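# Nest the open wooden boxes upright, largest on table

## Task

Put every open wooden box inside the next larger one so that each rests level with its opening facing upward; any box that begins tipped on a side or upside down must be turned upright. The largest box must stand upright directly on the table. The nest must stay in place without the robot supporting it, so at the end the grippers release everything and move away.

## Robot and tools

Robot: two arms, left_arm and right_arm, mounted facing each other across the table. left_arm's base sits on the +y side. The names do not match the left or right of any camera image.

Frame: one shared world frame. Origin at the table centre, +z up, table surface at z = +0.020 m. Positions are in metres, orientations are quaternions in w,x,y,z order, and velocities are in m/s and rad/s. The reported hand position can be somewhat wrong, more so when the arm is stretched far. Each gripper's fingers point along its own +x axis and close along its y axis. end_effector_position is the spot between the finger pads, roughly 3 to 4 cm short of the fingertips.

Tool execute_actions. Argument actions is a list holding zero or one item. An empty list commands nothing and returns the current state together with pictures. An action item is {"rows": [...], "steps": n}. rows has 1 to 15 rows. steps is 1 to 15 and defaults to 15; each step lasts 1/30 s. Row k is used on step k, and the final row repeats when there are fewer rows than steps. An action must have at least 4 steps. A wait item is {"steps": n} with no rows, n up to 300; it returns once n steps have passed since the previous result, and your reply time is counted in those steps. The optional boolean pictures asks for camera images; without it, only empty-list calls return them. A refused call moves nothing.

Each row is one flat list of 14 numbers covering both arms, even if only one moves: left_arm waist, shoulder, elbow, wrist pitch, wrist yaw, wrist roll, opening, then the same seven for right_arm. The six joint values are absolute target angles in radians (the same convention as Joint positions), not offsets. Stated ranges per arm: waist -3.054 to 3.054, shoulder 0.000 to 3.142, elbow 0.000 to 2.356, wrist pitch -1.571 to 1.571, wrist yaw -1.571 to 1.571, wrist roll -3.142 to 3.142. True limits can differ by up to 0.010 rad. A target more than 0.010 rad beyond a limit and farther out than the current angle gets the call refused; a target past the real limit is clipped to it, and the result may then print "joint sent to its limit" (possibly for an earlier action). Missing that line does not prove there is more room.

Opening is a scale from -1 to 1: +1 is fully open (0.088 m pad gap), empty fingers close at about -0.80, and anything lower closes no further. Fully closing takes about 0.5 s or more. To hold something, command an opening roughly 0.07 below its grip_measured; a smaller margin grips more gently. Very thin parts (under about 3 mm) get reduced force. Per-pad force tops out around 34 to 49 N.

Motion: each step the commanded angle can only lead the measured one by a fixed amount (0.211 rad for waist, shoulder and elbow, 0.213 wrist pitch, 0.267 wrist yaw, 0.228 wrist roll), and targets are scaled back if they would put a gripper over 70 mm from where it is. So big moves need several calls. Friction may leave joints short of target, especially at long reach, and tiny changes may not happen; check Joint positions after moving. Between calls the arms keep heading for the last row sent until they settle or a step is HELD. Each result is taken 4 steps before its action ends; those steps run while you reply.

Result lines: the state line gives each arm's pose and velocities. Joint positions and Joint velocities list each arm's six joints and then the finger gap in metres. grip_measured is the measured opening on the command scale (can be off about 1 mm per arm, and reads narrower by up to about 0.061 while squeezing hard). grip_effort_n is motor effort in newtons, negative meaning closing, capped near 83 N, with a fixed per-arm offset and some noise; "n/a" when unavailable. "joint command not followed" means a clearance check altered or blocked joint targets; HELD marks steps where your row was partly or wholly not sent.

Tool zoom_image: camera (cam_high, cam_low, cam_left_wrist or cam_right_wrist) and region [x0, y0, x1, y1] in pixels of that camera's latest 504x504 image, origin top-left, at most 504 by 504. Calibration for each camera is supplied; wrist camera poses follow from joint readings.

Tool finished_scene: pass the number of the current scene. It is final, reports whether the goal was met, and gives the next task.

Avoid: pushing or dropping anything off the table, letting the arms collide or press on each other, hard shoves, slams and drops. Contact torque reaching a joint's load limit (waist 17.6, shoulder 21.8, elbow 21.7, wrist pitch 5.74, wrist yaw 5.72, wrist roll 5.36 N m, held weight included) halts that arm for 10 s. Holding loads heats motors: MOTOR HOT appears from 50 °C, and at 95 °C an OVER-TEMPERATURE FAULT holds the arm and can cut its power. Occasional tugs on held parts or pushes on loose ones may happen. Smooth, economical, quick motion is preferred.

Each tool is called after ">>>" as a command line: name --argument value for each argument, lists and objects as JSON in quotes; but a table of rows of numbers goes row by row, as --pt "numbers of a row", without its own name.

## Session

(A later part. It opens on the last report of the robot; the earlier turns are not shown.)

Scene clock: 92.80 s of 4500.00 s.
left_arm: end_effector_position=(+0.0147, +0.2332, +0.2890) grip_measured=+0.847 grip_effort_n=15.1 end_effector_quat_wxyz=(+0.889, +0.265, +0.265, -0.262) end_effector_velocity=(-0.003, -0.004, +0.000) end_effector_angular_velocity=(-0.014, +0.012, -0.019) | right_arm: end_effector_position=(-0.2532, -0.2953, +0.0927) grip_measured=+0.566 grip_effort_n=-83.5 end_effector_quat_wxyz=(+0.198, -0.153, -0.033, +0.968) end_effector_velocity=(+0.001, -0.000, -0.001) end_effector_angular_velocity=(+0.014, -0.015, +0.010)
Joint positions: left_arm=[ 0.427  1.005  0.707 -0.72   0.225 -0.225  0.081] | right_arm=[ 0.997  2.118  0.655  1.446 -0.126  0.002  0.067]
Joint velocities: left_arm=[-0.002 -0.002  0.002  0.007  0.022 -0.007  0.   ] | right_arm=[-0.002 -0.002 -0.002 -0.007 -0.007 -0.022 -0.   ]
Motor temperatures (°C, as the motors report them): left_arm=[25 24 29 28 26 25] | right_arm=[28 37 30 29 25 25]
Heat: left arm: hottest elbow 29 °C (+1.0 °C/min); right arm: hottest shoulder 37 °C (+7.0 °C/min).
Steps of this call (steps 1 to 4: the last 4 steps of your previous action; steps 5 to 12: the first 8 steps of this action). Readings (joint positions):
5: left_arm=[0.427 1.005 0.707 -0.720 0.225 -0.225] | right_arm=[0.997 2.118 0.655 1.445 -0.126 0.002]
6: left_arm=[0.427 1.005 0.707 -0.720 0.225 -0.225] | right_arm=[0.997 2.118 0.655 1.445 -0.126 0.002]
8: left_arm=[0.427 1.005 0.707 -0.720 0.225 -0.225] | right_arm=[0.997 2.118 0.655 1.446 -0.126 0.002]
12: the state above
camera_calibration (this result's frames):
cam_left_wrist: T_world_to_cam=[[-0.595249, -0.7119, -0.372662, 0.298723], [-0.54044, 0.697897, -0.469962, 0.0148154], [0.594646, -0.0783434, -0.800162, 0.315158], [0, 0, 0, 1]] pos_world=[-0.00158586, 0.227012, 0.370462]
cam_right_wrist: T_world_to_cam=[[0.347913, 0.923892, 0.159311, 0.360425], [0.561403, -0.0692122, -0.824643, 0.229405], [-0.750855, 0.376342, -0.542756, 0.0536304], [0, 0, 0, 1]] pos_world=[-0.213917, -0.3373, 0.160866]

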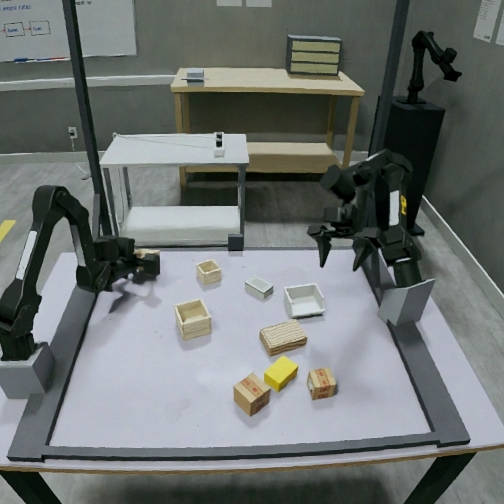

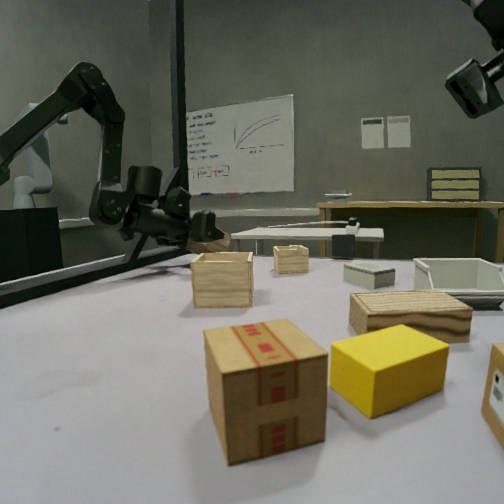

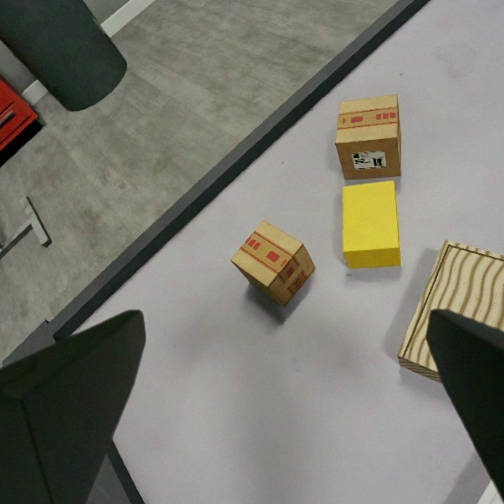

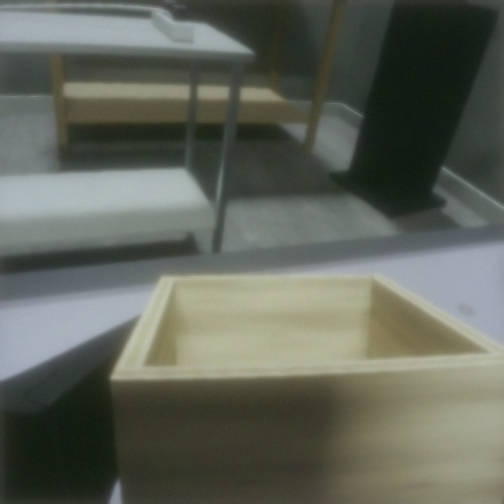

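>>> execute_actions --actions '[{"rows":[[0.427,1.0,0.7,-0.718,0.225,-0.225,0.85,1.0,2.19,0.65,1.5,-0.128,0,0.42]],"steps":15}]' --pictures true

Scene clock: 93.30 s of 4500.00 s.
left_arm: end_effector_position=(+0.0147, +0.2332, +0.2890) grip_measured=+0.847 grip_effort_n=15.1 end_effector_quat_wxyz=(+0.889, +0.265, +0.265, -0.262) end_effector_velocity=(-0.001, -0.002, +0.003) end_effector_angular_velocity=(-0.000, -0.018, -0.012) | right_arm: end_effector_position=(-0.2496, -0.2954, +0.0840) grip_measured=+0.566 grip_effort_n=-83.5 end_effector_quat_wxyz=(+0.198, -0.150, -0.034, +0.968) end_effector_velocity=(+0.003, -0.001, -0.005) end_effector_angular_velocity=(+0.002, -0.013, -0.005)
Joint positions: left_arm=[ 0.427  1.005  0.707 -0.72   0.225 -0.225  0.081] | right_arm=[ 0.997  2.168  0.655  1.504 -0.125  0.003  0.067]
Joint velocities: left_arm=[-0.002 -0.007  0.002  0.007 -0.007  0.007 -0.   ] | right_arm=[ 0.002  0.012 -0.007  0.007  0.007 -0.007 -0.   ]
Motor temperatures (°C, as the motors report them): left_arm=[25 24 29 28 26 25] | right_arm=[28 37 30 29 25 25]
Heat: left arm: hottest elbow 29 °C (+1.0 °C/min); right arm: hottest shoulder 37 °C (+6.1 °C/min).
Steps of this call (steps 1 to 4: the last 4 steps of your previous action; steps 5 to 15: the first 11 steps of this action). Readings (joint positions):
5: left_arm=[0.427 1.005 0.707 -0.720 0.225 -0.225] | right_arm=[0.997 2.125 0.655 1.455 -0.126 0.002]
6: left_arm=[0.427 1.005 0.707 -0.720 0.225 -0.225] | right_arm=[0.997 2.135 0.655 1.473 -0.126 0.002]
8: left_arm=[0.427 1.005 0.707 -0.720 0.225 -0.225] | right_arm=[0.997 2.155 0.655 1.486 -0.125 0.004]
12: left_arm=[0.427 1.005 0.707 -0.720 0.225 -0.225] | right_arm=[0.997 2.166 0.655 1.500 -0.125 0.003]
15: the state above
camera_calibration (this result's frames):
cam_left_wrist: T_world_to_cam=[[-0.595249, -0.7119, -0.372662, 0.298723], [-0.54044, 0.697897, -0.469962, 0.0148154], [0.594646, -0.0783434, -0.800162, 0.315158], [0, 0, 0, 1]] pos_world=[-0.00158586, 0.227012, 0.370462]
cam_right_wrist: T_world_to_cam=[[0.348748, 0.923478, 0.159884, 0.360692], [0.555726, -0.0663913, -0.82871, 0.219946], [-0.754681, 0.377862, -0.536355, 0.0505627], [0, 0, 0, 1]] pos_world=[-0.209862, -0.337594, 0.151723]

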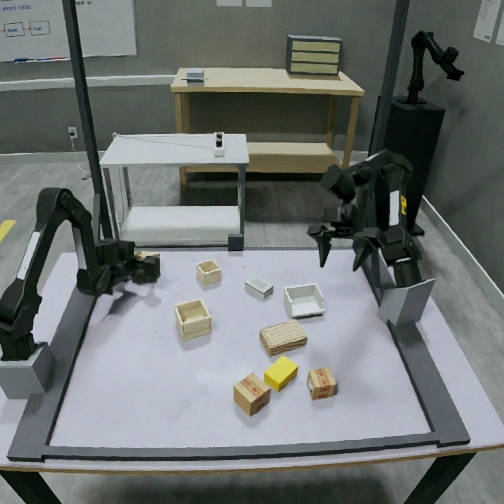

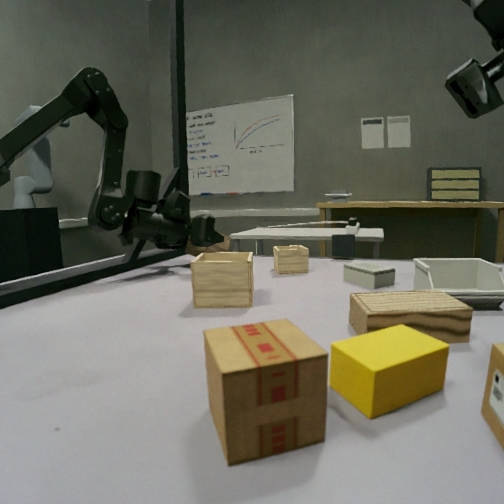

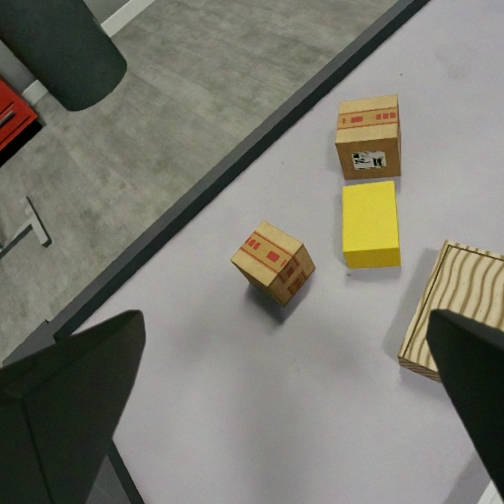

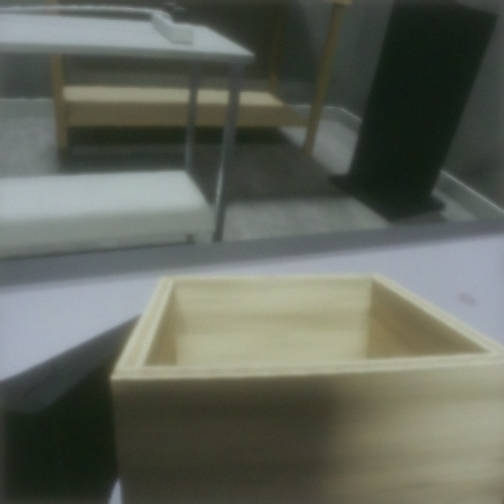

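>>> execute_actions --actions '[{"rows":[[0.427,1.0,0.7,-0.718,0.225,-0.225,0.85,1.0,2.25,0.65,1.571,-0.128,0,0.42]],"steps":15}]'

>>> execute_actions --actions '[{"rows":[[0.427,1.0,0.7,-0.718,0.225,-0.225,0.85,1.0,2.25,0.65,1.571,-0.128,0,0.555]],"steps":15}]'

>>> execute_actions --actions '[{"rows":[[0.427,1.0,0.7,-0.718,0.225,-0.225,0.85,1.0,2.25,0.65,1.571,-0.128,0,0.9]],"steps":15}]' --pictures true

Scene clock: 93.90 s of 4500.00 s.
left_arm: end_effector_position=(+0.0147, +0.2332, +0.2890) grip_measured=+0.847 grip_effort_n=15.1 end_effector_quat_wxyz=(+0.889, +0.265, +0.265, -0.262) end_effector_velocity=(+0.000, -0.001, +0.003) end_effector_angular_velocity=(+0.006, -0.028, -0.007) | right_arm: end_effector_position=(-0.2481, -0.2953, +0.0805) grip_measured=+0.566 grip_effort_n=-83.5 end_effector_quat_wxyz=(+0.198, -0.138, -0.037, +0.970) end_effector_velocity=(+0.003, -0.001, -0.004) end_effector_angular_velocity=(-0.003, -0.018, +0.004)
Joint positions: left_arm=[ 0.427  1.005  0.707 -0.72   0.225 -0.225  0.081] | right_arm=[ 0.996  2.21   0.658  1.567 -0.125  0.005  0.067]
Joint velocities: left_arm=[-0.007 -0.007  0.002  0.007 -0.022  0.007 -0.   ] | right_arm=[-0.002  0.002 -0.007 -0.007 -0.007 -0.007 -0.   ]
Motor temperatures (°C, as the motors report them): left_arm=[25 24 29 28 26 25] | right_arm=[28 37 30 29 25 25]
Heat: left arm: hottest elbow 29 °C (+1.0 °C/min); right arm: hottest shoulder 37 °C (+6.0 °C/min).
joint sent to its limit (right arm) — the command would take joint 4 (wrist pitch) past its upper limit, so that joint was sent only as far as its limit.
Steps of this call (steps 1 to 4: the last 4 steps of your previous action; steps 5 to 7: the robot went on to your last target; steps 8 to 18: the first 11 steps of this action). Readings (joint positions):
8: left_arm=[0.427 1.005 0.707 -0.720 0.225 -0.225] | right_arm=[0.997 2.176 0.655 1.514 -0.125 0.003]
9: left_arm=[0.427 1.005 0.707 -0.720 0.225 -0.225] | right_arm=[0.997 2.188 0.655 1.537 -0.125 0.003]
11: left_arm=[0.427 1.005 0.707 -0.720 0.225 -0.225] | right_arm=[0.997 2.203 0.655 1.561 -0.125 0.003]
15: left_arm=[0.427 1.005 0.707 -0.720 0.225 -0.225] | right_arm=[0.996 2.209 0.657 1.567 -0.125 0.005]
18: the state above

Scene clock: 94.40 s of 4500.00 s.
left_arm: end_effector_position=(+0.0147, +0.2332, +0.2890) grip_measured=+0.847 grip_effort_n=15.1 end_effector_quat_wxyz=(+0.889, +0.265, +0.265, -0.262) end_effector_velocity=(-0.001, +0.001, -0.002) end_effector_angular_velocity=(-0.005, +0.012, +0.006) | right_arm: end_effector_position=(-0.2483, -0.2953, +0.0804) grip_measured=+0.566 grip_effort_n=-81.2 end_effector_quat_wxyz=(+0.198, -0.138, -0.037, +0.970) end_effector_velocity=(-0.003, -0.006, +0.001) end_effector_angular_velocity=(+0.002, +0.003, +0.031)
Joint positions: left_arm=[ 0.427  1.005  0.707 -0.72   0.225 -0.225  0.081] | right_arm=[ 0.996  2.211  0.659  1.567 -0.125  0.005  0.067]
Joint velocities: left_arm=[ 0.002 -0.002 -0.002 -0.007  0.007 -0.007 -0.   ] | right_arm=[ 0.007 -0.002 -0.002  0.007 -0.022 -0.007 -0.   ]
Motor temperatures (°C, as the motors report them): left_arm=[25 24 29 28 26 25] | right_arm=[28 37 30 29 25 25]
Heat: left arm: hottest elbow 29 °C (+1.0 °C/min); right arm: hottest shoulder 37 °C (+6.1 °C/min).
joint sent to its limit (right arm) — the command would take joint 4 (wrist pitch) past its upper limit, so that joint was sent only as far as its limit.
Steps of this call (steps 1 to 4: the last 4 steps of your previous action; steps 5 to 15: the first 11 steps of this action). Readings (joint positions):
5: left_arm=[0.427 1.005 0.707 -0.720 0.225 -0.225] | right_arm=[0.996 2.210 0.658 1.567 -0.125 0.005]
6: left_arm=[0.427 1.005 0.707 -0.720 0.225 -0.225] | right_arm=[0.996 2.210 0.659 1.567 -0.125 0.005]
8: left_arm=[0.427 1.005 0.707 -0.720 0.225 -0.225] | right_arm=[0.996 2.211 0.659 1.567 -0.125 0.005]
12: left_arm=[0.427 1.005 0.707 -0.720 0.225 -0.225] | right_arm=[0.996 2.211 0.659 1.567 -0.125 0.005]
15: the state above

Scene clock: 94.90 s of 4500.00 s.
left_arm: end_effector_position=(+0.0147, +0.2332, +0.2890) grip_measured=+0.847 grip_effort_n=15.1 end_effector_quat_wxyz=(+0.889, +0.265, +0.265, -0.262) end_effector_velocity=(-0.001, +0.001, +0.000) end_effector_angular_velocity=(-0.001, -0.001, +0.009) | right_arm: end_effector_position=(-0.2421, -0.2967, +0.0669) grip_measured=+0.882 grip_effort_n=18.8 end_effector_quat_wxyz=(+0.198, -0.155, -0.032, +0.967) end_effector_velocity=(-0.002, -0.002, +0.002) end_effector_angular_velocity=(+0.017, -0.007, +0.016)
Joint positions: left_arm=[ 0.427  1.005  0.707 -0.72   0.225 -0.225  0.081] | right_arm=[ 0.997  2.241  0.654  1.567 -0.126  0.002  0.082]
Joint velocities: left_arm=[-0.002 -0.002  0.002 -0.007 -0.007 -0.007 -0.   ] | right_arm=[ 0.002 -0.007  0.002 -0.007 -0.007 -0.022  0.006]
Motor temperatures (°C, as the motors report them): left_arm=[25 24 29 28 26 25] | right_arm=[28 37 30 29 25 25]
Heat: left arm: hottest elbow 29 °C (+1.0 °C/min); right arm: hottest shoulder 37 °C (+6.0 °C/min).
joint sent to its limit (right arm) — the command would take joint 4 (wrist pitch) past its upper limit, so that joint was sent only as far as its limit.
Steps of this call (steps 1 to 4: the last 4 steps of your previous action; steps 5 to 15: the first 11 steps of this action). Readings (joint positions):
5: left_arm=[0.427 1.005 0.707 -0.720 0.225 -0.225] | right_arm=[0.996 2.211 0.659 1.567 -0.126 0.005]
6: left_arm=[0.427 1.005 0.707 -0.720 0.225 -0.225] | right_arm=[0.997 2.214 0.660 1.567 -0.126 0.003]
8: left_arm=[0.427 1.005 0.707 -0.720 0.225 -0.225] | right_arm=[0.997 2.231 0.657 1.567 -0.126 0.002]
12: left_arm=[0.427 1.005 0.707 -0.720 0.225 -0.225] | right_arm=[0.997 2.241 0.654 1.565 -0.126 0.002]
15: the state above
camera_calibration (this result's frames):
cam_left_wrist: T_world_to_cam=[[-0.595249, -0.7119, -0.372662, 0.298723], [-0.54044, 0.697897, -0.469962, 0.0148154], [0.594646, -0.0783434, -0.800162, 0.315158], [0, 0, 0, 1]] pos_world=[-0.00158586, 0.227012, 0.370462]
cam_right_wrist: T_world_to_cam=[[0.347488, 0.924084, 0.159127, 0.361939], [0.563696, -0.0702509, -0.822989, 0.202028], [-0.749332, 0.375678, -0.545314, 0.0487991], [0, 0, 0, 1]] pos_world=[-0.203085, -0.338602, 0.135284]

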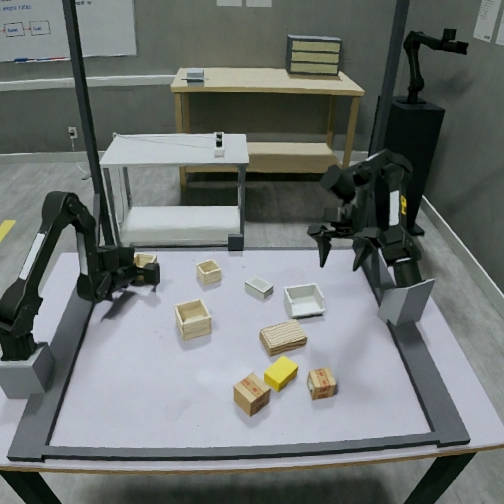

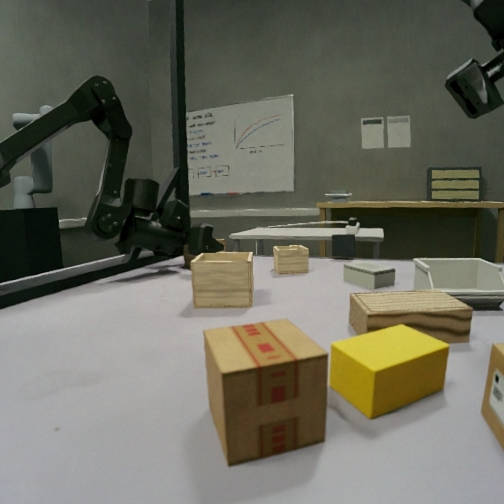

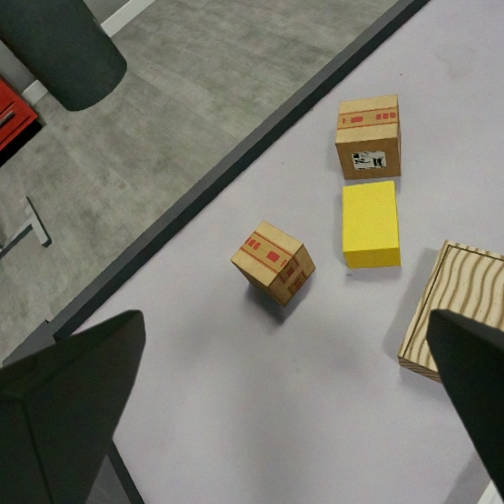

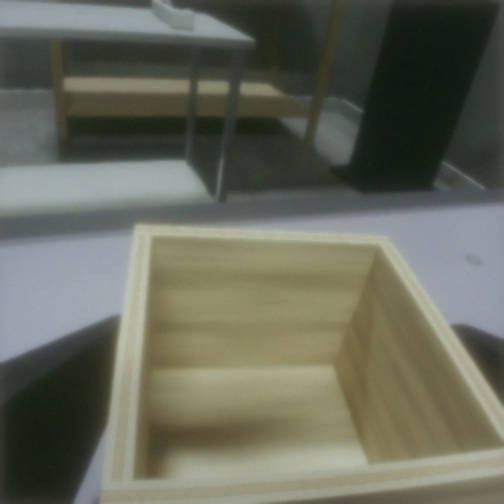

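>>> execute_actions --actions '[{"rows":[[0.427,1.0,0.7,-0.718,0.225,-0.225,0.85,1.0,2.0,0.5,1.45,-0.128,0,0.9]],"steps":15}]'

>>> execute_actions --actions '[{"rows":[[0.427,1.0,0.7,-0.718,0.225,-0.225,0.85,1.0,1.7,0.9,0.5,-0.128,0,0.9]],"steps":15}]'

>>> execute_actions --actions '[{"rows":[[0.427,1.0,0.7,-0.718,0.225,-0.225,0.85,1.0,1.7,1.4,-0.5,-0.128,0,0.9]],"steps":15}]'

>>> execute_actions --actions '[{"rows":[[0.427,1.0,0.7,-0.718,0.225,-0.225,0.85,1.0,1.85,1.5,-0.78,-0.128,0,0.3]],"steps":15}]'

>>> execute_actions --actions '[{"rows":[[0.427,1.0,0.7,-0.718,0.225,-0.225,0.85,1.0,1.85,1.5,-0.78,-0.128,0,0.3]],"steps":15}]' --pictures true

Scene clock: 95.47 s of 4500.00 s.
left_arm: end_effector_position=(+0.0147, +0.2332, +0.2890) grip_measured=+0.847 grip_effort_n=15.1 end_effector_quat_wxyz=(+0.889, +0.265, +0.265, -0.262) end_effector_velocity=(+0.001, -0.000, -0.000) end_effector_angular_velocity=(-0.004, -0.004, +0.006) | right_arm: end_effector_position=(-0.2274, -0.3103, +0.1058) grip_measured=+0.897 grip_effort_n=17.9 end_effector_quat_wxyz=(+0.201, -0.164, -0.030, +0.965) end_effector_velocity=(+0.021, +0.001, -0.005) end_effector_angular_velocity=(-0.012, -0.074, -0.024)
Joint positions: left_arm=[ 0.427  1.005  0.707 -0.72   0.225 -0.225  0.081] | right_arm=[ 0.994  2.016  0.517  1.459 -0.124  0.001  0.083]
Joint velocities: left_arm=[-0.002  0.002 -0.002  0.007 -0.007 -0.007 -0.   ] | right_arm=[-0.027 -0.056 -0.066 -0.066 -0.007 -0.022 -0.   ]
Motor temperatures (°C, as the motors report them): left_arm=[25 24 29 28 26 25] | right_arm=[28 37 30 29 25 25]
Heat: left arm: hottest elbow 29 °C (+1.0 °C/min); right arm: hottest shoulder 37 °C (+6.1 °C/min).
joint sent to its limit (right arm) — the command would take joint 4 (wrist pitch) past its upper limit, so that joint was sent only as far as its limit.
Steps of this call (steps 1 to 4: the last 4 steps of your previous action; steps 5 to 6: the robot went on to your last target; steps 7 to 17: the first 11 steps of this action). Readings (joint positions):
7: left_arm=[0.427 1.005 0.707 -0.720 0.225 -0.225] | right_arm=[0.997 2.222 0.642 1.549 -0.126 0.002]
8: left_arm=[0.427 1.005 0.707 -0.720 0.225 -0.225] | right_arm=[0.997 2.184 0.610 1.511 -0.126 0.002]
10: left_arm=[0.427 1.005 0.707 -0.720 0.225 -0.225] | right_arm=[0.997 2.104 0.551 1.494 -0.126 0.002]
14: left_arm=[0.427 1.005 0.707 -0.720 0.225 -0.225] | right_arm=[0.996 2.026 0.525 1.469 -0.126 0.001]
17: the state above

Scene clock: 95.97 s of 4500.00 s.
left_arm: end_effector_position=(+0.0147, +0.2332, +0.2890) grip_measured=+0.847 grip_effort_n=15.6 end_effector_quat_wxyz=(+0.889, +0.265, +0.265, -0.262) end_effector_velocity=(-0.000, +0.003, -0.002) end_effector_angular_velocity=(-0.009, +0.007, +0.021) | right_arm: end_effector_position=(-0.3073, -0.2880, +0.2226) grip_measured=+0.897 grip_effort_n=19.3 end_effector_quat_wxyz=(+0.195, -0.082, -0.058, +0.976) end_effector_velocity=(-0.181, +0.038, +0.308) end_effector_angular_velocity=(+0.090, +0.153, +0.054)
Joint positions: left_arm=[ 0.427  1.005  0.707 -0.72   0.225 -0.225  0.081] | right_arm=[ 0.995  1.76   0.812  1.084 -0.124  0.001  0.083]
Joint velocities: left_arm=[-0.002 -0.007 -0.007 -0.007 -0.007 -0.022 -0.   ] | right_arm=[ 0.002 -0.549  0.916 -1.282 -0.022 -0.007 -0.   ]
Motor temperatures (°C, as the motors report them): left_arm=[25 24 29 28 26 25] | right_arm=[28 37 30 29 25 25]
Heat: left arm: hottest elbow 29 °C (+1.0 °C/min); right arm: hottest shoulder 37 °C (+6.0 °C/min).
Steps of this call (steps 1 to 4: the last 4 steps of your previous action; steps 5 to 15: the first 11 steps of this action). Readings (joint positions):
5: left_arm=[0.427 1.005 0.707 -0.720 0.225 -0.225] | right_arm=[0.993 1.999 0.521 1.433 -0.124 0.001]
6: left_arm=[0.427 1.005 0.707 -0.720 0.225 -0.225] | right_arm=[0.993 1.979 0.538 1.385 -0.124 0.001]
8: left_arm=[0.427 1.005 0.707 -0.720 0.225 -0.225] | right_arm=[0.995 1.931 0.589 1.334 -0.124 0.001]
12: left_arm=[0.427 1.005 0.707 -0.720 0.225 -0.225] | right_arm=[0.995 1.823 0.710 1.218 -0.124 0.001]
15: the state above

Scene clock: 96.47 s of 4500.00 s.
left_arm: end_effector_position=(+0.0147, +0.2332, +0.2890) grip_measured=+0.847 grip_effort_n=15.1 end_effector_quat_wxyz=(+0.889, +0.265, +0.265, -0.262) end_effector_velocity=(+0.000, +0.001, -0.000) end_effector_angular_velocity=(+0.001, +0.002, +0.012) | right_arm: end_effector_position=(-0.3750, -0.2667, +0.3054) grip_measured=+0.897 grip_effort_n=18.8 end_effector_quat_wxyz=(+0.199, -0.154, -0.033, +0.967) end_effector_velocity=(-0.035, -0.005, +0.134) end_effector_angular_velocity=(-0.190, -0.382, -0.059)
Joint positions: left_arm=[ 0.427  1.005  0.707 -0.72   0.225 -0.225  0.081] | right_arm=[ 0.997  1.706  1.329  0.358 -0.124  0.001  0.083]
Joint velocities: left_arm=[-0.002  0.002  0.002 -0.007 -0.007 -0.007 -0.   ] | right_arm=[-0.002 -0.139  0.769 -1.341 -0.007 -0.022 -0.   ]
Motor temperatures (°C, as the motors report them): left_arm=[25 24 30 28 26 25] | right_arm=[28 37 30 29 25 25]
Heat: left arm: hottest elbow 30 °C (+2.0 °C/min); right arm: hottest shoulder 37 °C (+6.1 °C/min).
Steps of this call (steps 1 to 4: the last 4 steps of your previous action; steps 5 to 15: the first 11 steps of this action). Readings (joint positions):
5: left_arm=[0.427 1.005 0.707 -0.720 0.225 -0.225] | right_arm=[0.996 1.703 0.904 0.847 -0.124 0.001]
6: left_arm=[0.427 1.005 0.707 -0.720 0.225 -0.225] | right_arm=[0.997 1.706 0.939 0.786 -0.124 0.001]
8: left_arm=[0.427 1.005 0.707 -0.720 0.225 -0.225] | right_arm=[0.997 1.711 1.021 0.687 -0.124 0.001]
12: left_arm=[0.427 1.005 0.707 -0.720 0.225 -0.225] | right_arm=[0.997 1.710 1.215 0.498 -0.124 0.001]
15: the state above

Scene clock: 96.97 s of 4500.00 s.
left_arm: end_effector_position=(+0.0147, +0.2332, +0.2890) grip_measured=+0.847 grip_effort_n=15.1 end_effector_quat_wxyz=(+0.889, +0.265, +0.265, -0.262) end_effector_velocity=(+0.002, +0.004, +0.001) end_effector_angular_velocity=(+0.011, -0.015, +0.016) | right_arm: end_effector_position=(-0.3140, -0.2759, +0.1722) grip_measured=+0.330 grip_effort_n=-14.7 end_effector_quat_wxyz=(+0.205, -0.473, +0.080, +0.853) end_effector_velocity=(+0.225, -0.095, -0.147) end_effector_angular_velocity=(-0.668, -1.186, -0.231)
Joint positions: left_arm=[ 0.427  1.005  0.707 -0.72   0.225 -0.225  0.081] | right_arm=[ 0.997  1.837  1.476 -0.376 -0.124  0.001  0.055]
Joint velocities: left_arm=[ 0.002 -0.002 -0.002 -0.007 -0.022  0.007  0.   ] | right_arm=[-0.007  0.007  0.071 -1.443 -0.007  0.007 -0.011]
Motor temperatures (°C, as the motors report them): left_arm=[25 24 30 28 26 25] | right_arm=[28 37 30 29 25 25]
Heat: left arm: hottest elbow 30 °C (+2.0 °C/min); right arm: hottest shoulder 37 °C (+6.0 °C/min).
Steps of this call (steps 1 to 4: the last 4 steps of your previous action; steps 5 to 15: the first 11 steps of this action). Readings (joint positions):
5: left_arm=[0.427 1.005 0.707 -0.720 0.225 -0.225] | right_arm=[0.997 1.705 1.397 0.115 -0.124 0.001]
6: left_arm=[0.427 1.005 0.707 -0.720 0.225 -0.225] | right_arm=[0.997 1.727 1.423 0.072 -0.124 0.001]
8: left_arm=[0.427 1.005 0.707 -0.720 0.225 -0.225] | right_arm=[0.997 1.776 1.464 -0.024 -0.124 0.001]
12: left_arm=[0.427 1.005 0.707 -0.720 0.225 -0.225] | right_arm=[0.997 1.827 1.472 -0.227 -0.124 0.001]
15: the state above

Scene clock: 97.47 s of 4500.00 s.
left_arm: end_effector_position=(+0.0147, +0.2332, +0.2890) grip_measured=+0.847 grip_effort_n=15.1 end_effector_quat_wxyz=(+0.889, +0.265, +0.265, -0.262) end_effector_velocity=(-0.001, +0.001, +0.001) end_effector_angular_velocity=(-0.014, +0.001, +0.015) | right_arm: end_effector_position=(-0.2466, -0.3081, +0.1444) grip_measured=+0.303 grip_effort_n=-15.1 end_effector_quat_wxyz=(+0.197, -0.620, +0.137, +0.747) end_effector_velocity=(+0.015, -0.010, -0.005) end_effector_angular_velocity=(-0.056, -0.067, +0.010)
Joint positions: left_arm=[ 0.427  1.005  0.707 -0.72   0.225 -0.225  0.081] | right_arm=[ 0.997  1.839  1.491 -0.77  -0.124  0.001  0.054]
Joint velocities: left_arm=[-0.002 -0.007  0.002 -0.007 -0.007 -0.022 -0.   ] | right_arm=[-0.002  0.002 -0.002 -0.081 -0.022 -0.022  0.   ]
Motor temperatures (°C, as the motors report them): left_arm=[25 24 30 28 26 25] | right_arm=[28 37 30 29 25 25]
Heat: left arm: hottest elbow 30 °C (+2.0 °C/min); right arm: hottest shoulder 37 °C (+6.1 °C/min).
Steps of this call (steps 1 to 4: the last 4 steps of your previous action; steps 5 to 15: the first 11 steps of this action). Readings (joint positions):
5: left_arm=[0.427 1.005 0.707 -0.720 0.225 -0.225] | right_arm=[0.997 1.837 1.490 -0.618 -0.124 0.001]
6: left_arm=[0.427 1.005 0.707 -0.720 0.225 -0.225] | right_arm=[0.997 1.837 1.491 -0.662 -0.124 0.001]
8: left_arm=[0.427 1.005 0.707 -0.720 0.225 -0.225] | right_arm=[0.997 1.838 1.491 -0.716 -0.124 0.001]
12: left_arm=[0.427 1.005 0.707 -0.720 0.225 -0.225] | right_arm=[0.997 1.839 1.491 -0.757 -0.124 0.001]
15: the state above
camera_calibration (this result's frames):
cam_left_wrist: T_world_to_cam=[[-0.595249, -0.7119, -0.372662, 0.298723], [-0.54044, 0.697897, -0.469962, 0.0148154], [0.594646, -0.0783434, -0.800162, 0.315158], [0, 0, 0, 1]] pos_world=[-0.00158586, 0.227012, 0.370462]
cam_right_wrist: T_world_to_cam=[[0.426159, 0.904005, 0.0341116, 0.393005], [0.899021, -0.427406, 0.0953152, 0.107563], [0.100745, -0.00995234, -0.994863, 0.247771], [0, 0, 0, 1]] pos_world=[-0.289146, -0.306839, 0.22284]

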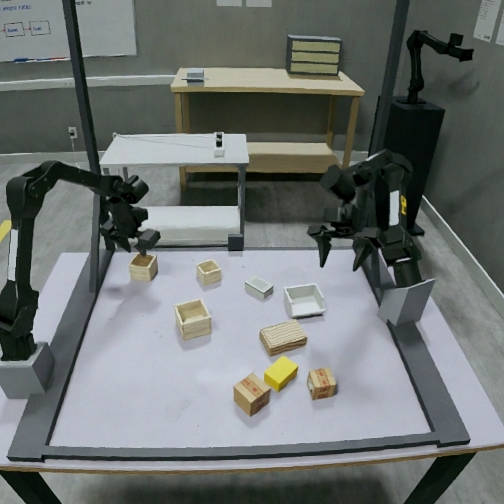

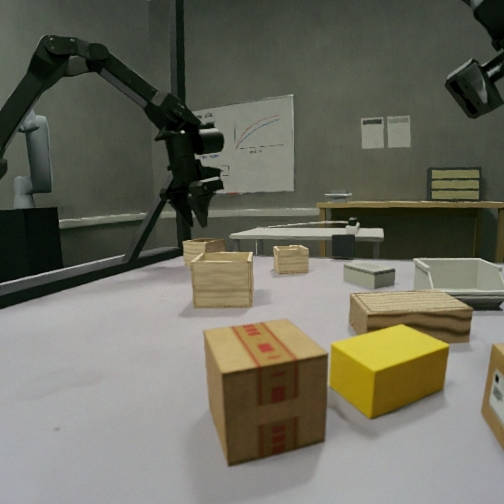

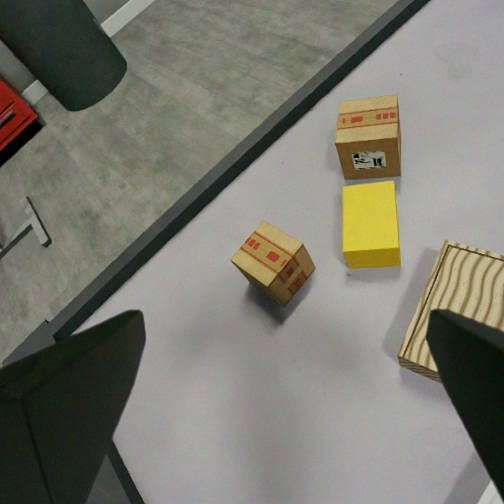

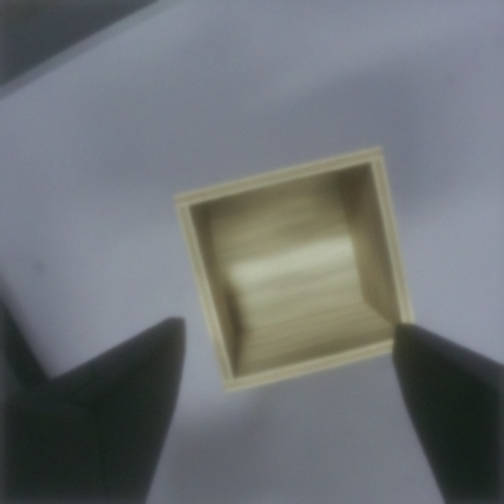

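>>> execute_actions --actions '[{"rows":[[0.427,1.0,0.7,-0.718,0.225,-0.225,0.85,1.0,1.93,1.62,-0.81,-0.128,-0.24,-0.6]],"steps":15}]'

>>> execute_actions --actions '[{"rows":[[0.427,1.0,0.7,-0.718,0.225,-0.225,0.85,1.0,2.01,1.62,-0.73,-0.128,-0.24,-0.6]],"steps":15}]' --pictures true

Scene clock: 98.23 s of 4500.00 s.
left_arm: end_effector_position=(+0.0147, +0.2332, +0.2890) grip_measured=+0.847 grip_effort_n=15.1 end_effector_quat_wxyz=(+0.889, +0.265, +0.265, -0.262) end_effector_velocity=(+0.001, +0.003, -0.000) end_effector_angular_velocity=(+0.015, -0.014, +0.012) | right_arm: end_effector_position=(-0.2656, -0.2981, +0.1450) grip_measured=-0.554 grip_effort_n=-14.2 end_effector_quat_wxyz=(+0.126, -0.636, +0.050, +0.760) end_effector_velocity=(-0.004, +0.002, +0.000) end_effector_angular_velocity=(+0.006, -0.015, +0.091)
Joint positions: left_arm=[ 0.427  1.005  0.707 -0.72   0.225 -0.225  0.081] | right_arm=[ 0.998  1.911  1.606 -0.806 -0.124 -0.227  0.012]
Joint velocities: left_arm=[-0.002 -0.002 -0.002 -0.007 -0.022  0.007 -0.   ] | right_arm=[-0.002  0.022  0.037 -0.022 -0.007 -0.095 -0.021]
Motor temperatures (°C, as the motors report them): left_arm=[25 24 30 28 26 25] | right_arm=[28 37 30 29 25 25]
Heat: left arm: hottest elbow 30 °C (+2.0 °C/min); right arm: hottest shoulder 37 °C (+5.1 °C/min).
Steps of this call (steps 1 to 4: the last 4 steps of your previous action; steps 5 to 12: the robot went on to your last target; steps 13 to 23: the first 11 steps of this action). Readings (joint positions):
13: left_arm=[0.427 1.005 0.707 -0.720 0.225 -0.225] | right_arm=[0.997 1.846 1.502 -0.789 -0.124 -0.032]
14: left_arm=[0.427 1.005 0.707 -0.720 0.225 -0.225] | right_arm=[0.997 1.861 1.526 -0.799 -0.124 -0.085]
16: left_arm=[0.427 1.005 0.707 -0.720 0.225 -0.225] | right_arm=[0.998 1.889 1.570 -0.794 -0.124 -0.154]
20: left_arm=[0.427 1.005 0.707 -0.720 0.225 -0.225] | right_arm=[0.998 1.906 1.599 -0.803 -0.124 -0.212]
23: the state above

Scene clock: 98.73 s of 4500.00 s.
left_arm: end_effector_position=(+0.0147, +0.2332, +0.2890) grip_measured=+0.847 grip_effort_n=15.1 end_effector_quat_wxyz=(+0.889, +0.265, +0.265, -0.262) end_effector_velocity=(-0.000, +0.002, -0.001) end_effector_angular_velocity=(+0.001, +0.002, +0.012) | right_arm: end_effector_position=(-0.2733, -0.2882, +0.1148) grip_measured=-0.597 grip_effort_n=-15.1 end_effector_quat_wxyz=(+0.122, -0.637, +0.046, +0.760) end_effector_velocity=(-0.016, +0.006, +0.006) end_effector_angular_velocity=(+0.024, +0.083, +0.023)
Joint positions: left_arm=[ 0.427  1.005  0.707 -0.72   0.225 -0.225  0.081] | right_arm=[ 0.998  1.996  1.62  -0.735 -0.124 -0.238  0.01 ]
Joint velocities: left_arm=[-0.002 -0.002 -0.002 -0.007 -0.007 -0.007 -0.   ] | right_arm=[-0.002 -0.007 -0.002  0.081 -0.022 -0.007 -0.   ]
Motor temperatures (°C, as the motors report them): left_arm=[25 24 30 28 26 25] | right_arm=[27 37 31 29 25 25]
Heat: left arm: hottest elbow 30 °C (+2.0 °C/min); right arm: hottest shoulder 37 °C (+5.0 °C/min).
Steps of this call (steps 1 to 4: the last 4 steps of your previous action; steps 5 to 15: the first 11 steps of this action). Readings (joint positions):
5: left_arm=[0.427 1.005 0.707 -0.720 0.225 -0.225] | right_arm=[0.998 1.921 1.609 -0.803 -0.124 -0.235]
6: left_arm=[0.427 1.005 0.707 -0.720 0.225 -0.225] | right_arm=[0.998 1.931 1.612 -0.782 -0.124 -0.236]
8: left_arm=[0.427 1.005 0.707 -0.720 0.225 -0.225] | right_arm=[0.998 1.959 1.620 -0.753 -0.124 -0.237]
12: left_arm=[0.427 1.005 0.707 -0.720 0.225 -0.225] | right_arm=[0.998 1.994 1.620 -0.741 -0.124 -0.237]
15: the state above
camera_calibration (this result's frames):
cam_left_wrist: T_world_to_cam=[[-0.595249, -0.7119, -0.372662, 0.298723], [-0.54044, 0.697897, -0.469962, 0.0148154], [0.594646, -0.0783434, -0.800162, 0.315158], [0, 0, 0, 1]] pos_world=[-0.00158586, 0.227012, 0.370462]
cam_right_wrist: T_world_to_cam=[[0.20246, 0.97604, 0.0797171, 0.34176], [0.971955, -0.210222, 0.105403, 0.224209], [0.119636, 0.0561415, -0.991229, 0.244983], [0, 0, 0, 1]] pos_world=[-0.316423, -0.300192, 0.191958]

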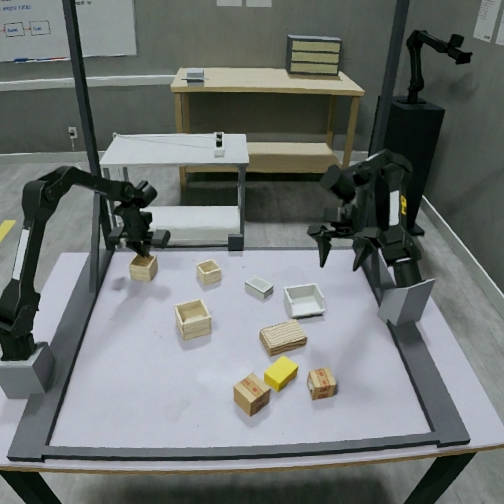

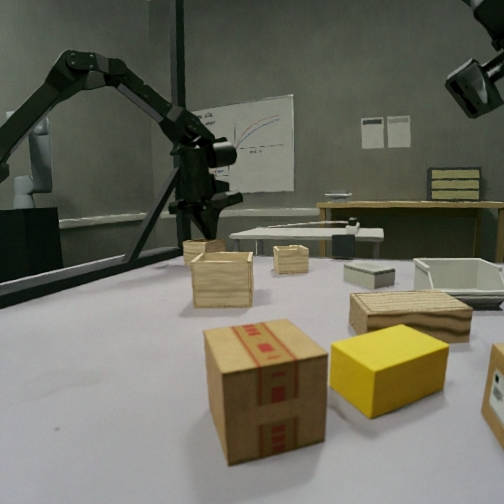

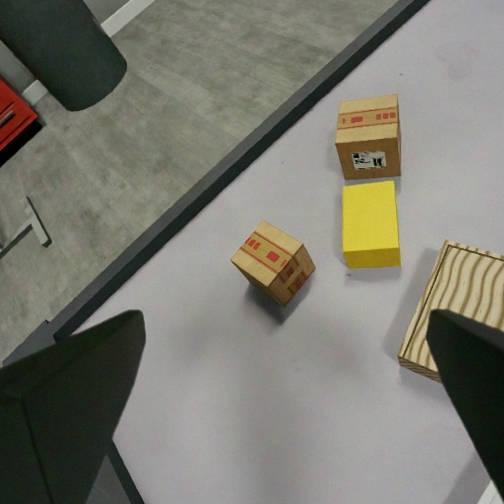

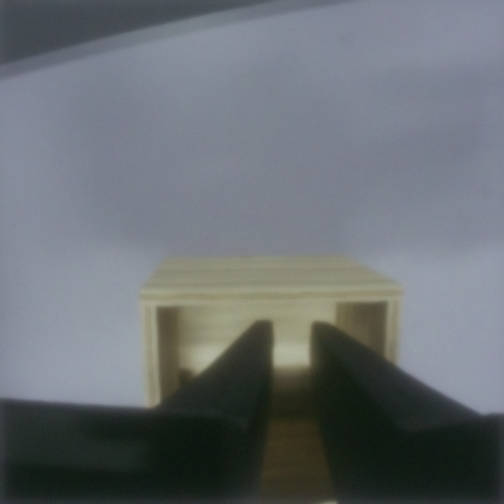

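>>> execute_actions --actions '[{"rows":[[0.427,1.0,0.7,-0.718,0.225,-0.225,0.85,1.0,2.0,1.5,-0.61,-0.128,-0.24,-0.6]],"steps":15}]'

>>> execute_actions --actions '[{"rows":[[0.427,1.0,0.7,-0.718,0.225,-0.225,0.85,1.0,2.0,1.5,-0.61,-0.128,-0.24,0.1]],"steps":15}]' --pictures true

Scene clock: 99.37 s of 4500.00 s.
left_arm: end_effector_position=(+0.0147, +0.2332, +0.2890) grip_measured=+0.847 grip_effort_n=15.1 end_effector_quat_wxyz=(+0.889, +0.265, +0.265, -0.262) end_effector_velocity=(-0.000, +0.002, -0.001) end_effector_angular_velocity=(+0.001, +0.002, +0.012) | right_arm: end_effector_position=(-0.2649, -0.2887, +0.0929) grip_measured=-0.597 grip_effort_n=-14.7 end_effector_quat_wxyz=(+0.123, -0.631, +0.043, +0.765) end_effector_velocity=(-0.007, +0.003, +0.004) end_effector_angular_velocity=(+0.024, +0.034, +0.000)
Joint positions: left_arm=[ 0.427  1.005  0.707 -0.72   0.225 -0.225  0.081] | right_arm=[ 0.998  1.995  1.517 -0.616 -0.124 -0.238  0.01 ]
Joint velocities: left_arm=[-0.002 -0.002 -0.002 -0.007 -0.007 -0.007 -0.   ] | right_arm=[ 0.002 -0.007 -0.002  0.037  0.007  0.007 -0.   ]
Motor temperatures (°C, as the motors report them): left_arm=[25 24 30 28 26 25] | right_arm=[27 37 31 29 25 25]
Heat: left arm: hottest elbow 30 °C (+1.0 °C/min); right arm: hottest shoulder 37 °C (+5.1 °C/min).
Steps of this call (steps 1 to 4: the last 4 steps of your previous action; steps 5 to 8: the robot went on to your last target; steps 9 to 19: the first 11 steps of this action). Readings (joint positions):
9: left_arm=[0.427 1.005 0.707 -0.720 0.225 -0.225] | right_arm=[0.998 1.997 1.610 -0.715 -0.124 -0.238]
10: left_arm=[0.427 1.005 0.707 -0.720 0.225 -0.225] | right_arm=[0.998 1.995 1.590 -0.681 -0.124 -0.238]
12: left_arm=[0.427 1.005 0.707 -0.720 0.225 -0.225] | right_arm=[0.998 1.995 1.559 -0.652 -0.124 -0.238]
16: left_arm=[0.427 1.005 0.707 -0.720 0.225 -0.225] | right_arm=[0.998 1.995 1.518 -0.628 -0.124 -0.238]
19: the state above

Scene clock: 99.87 s of 4500.00 s.
left_arm: end_effector_position=(+0.0147, +0.2332, +0.2890) grip_measured=+0.847 grip_effort_n=15.1 end_effector_quat_wxyz=(+0.889, +0.265, +0.265, -0.262) end_effector_velocity=(-0.000, +0.002, -0.001) end_effector_angular_velocity=(+0.001, +0.002, +0.012) | right_arm: end_effector_position=(-0.2645, -0.2889, +0.0921) grip_measured=+0.010 grip_effort_n=83.0 end_effector_quat_wxyz=(+0.123, -0.631, +0.043, +0.765) end_effector_velocity=(+0.005, -0.002, -0.001) end_effector_angular_velocity=(-0.015, -0.017, +0.003)
Joint positions: left_arm=[ 0.427  1.005  0.707 -0.72   0.225 -0.225  0.081] | right_arm=[ 0.998  1.995  1.513 -0.612 -0.125 -0.238  0.039]
Joint velocities: left_arm=[-0.002 -0.002 -0.002 -0.007 -0.007 -0.007 -0.   ] | right_arm=[-0.002 -0.002 -0.002 -0.022 -0.007 -0.007 -0.   ]
Motor temperatures (°C, as the motors report them): left_arm=[25 24 30 28 26 25] | right_arm=[27 37 31 29 25 25]
Heat: left arm: hottest elbow 30 °C (+1.0 °C/min); right arm: hottest shoulder 37 °C (+5.0 °C/min).
Steps of this call (steps 1 to 4: the last 4 steps of your previous action; steps 5 to 15: the first 11 steps of this action). Readings (joint positions):
5: left_arm=[0.427 1.005 0.707 -0.720 0.225 -0.225] | right_arm=[0.998 1.995 1.514 -0.614 -0.124 -0.238]
6: left_arm=[0.427 1.005 0.707 -0.720 0.225 -0.225] | right_arm=[0.998 1.995 1.513 -0.614 -0.124 -0.238]
8: left_arm=[0.427 1.005 0.707 -0.720 0.225 -0.225] | right_arm=[0.998 1.995 1.513 -0.613 -0.124 -0.238]
12: left_arm=[0.427 1.005 0.707 -0.720 0.225 -0.225] | right_arm=[0.998 1.995 1.513 -0.612 -0.125 -0.238]
15: the state above
camera_calibration (this result's frames):
cam_left_wrist: T_world_to_cam=[[-0.595249, -0.7119, -0.372662, 0.298723], [-0.54044, 0.697897, -0.469962, 0.0148154], [0.594646, -0.0783434, -0.800162, 0.315158], [0, 0, 0, 1]] pos_world=[-0.00158586, 0.227012, 0.370462]
cam_right_wrist: T_world_to_cam=[[0.200552, 0.976035, 0.0844672, 0.341543], [0.97408, -0.20787, 0.0892078, 0.220626], [0.104628, 0.064387, -0.992425, 0.219913], [0, 0, 0, 1]] pos_world=[-0.306414, -0.301656, 0.169716]

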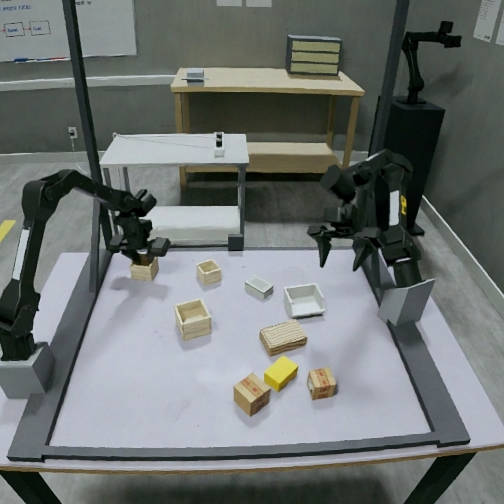

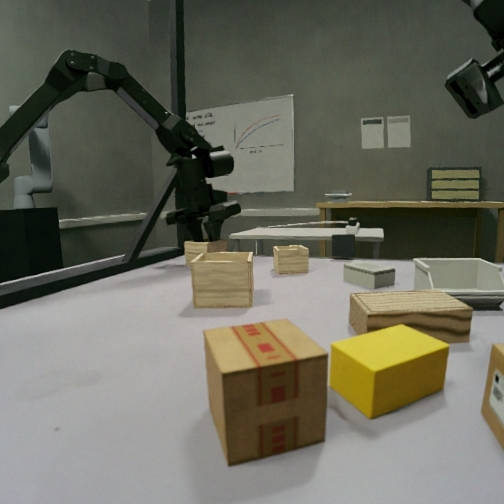

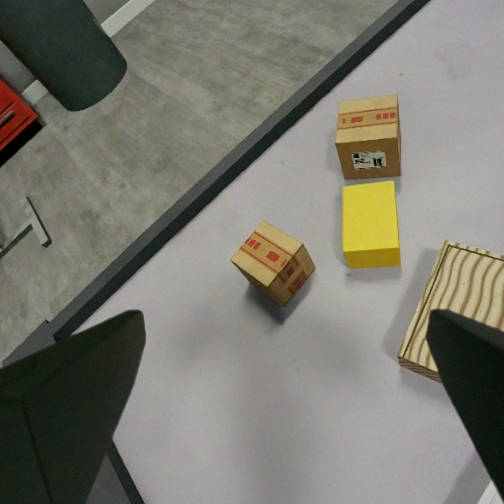

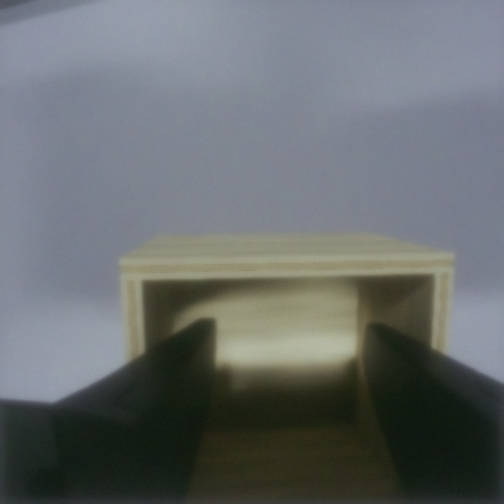

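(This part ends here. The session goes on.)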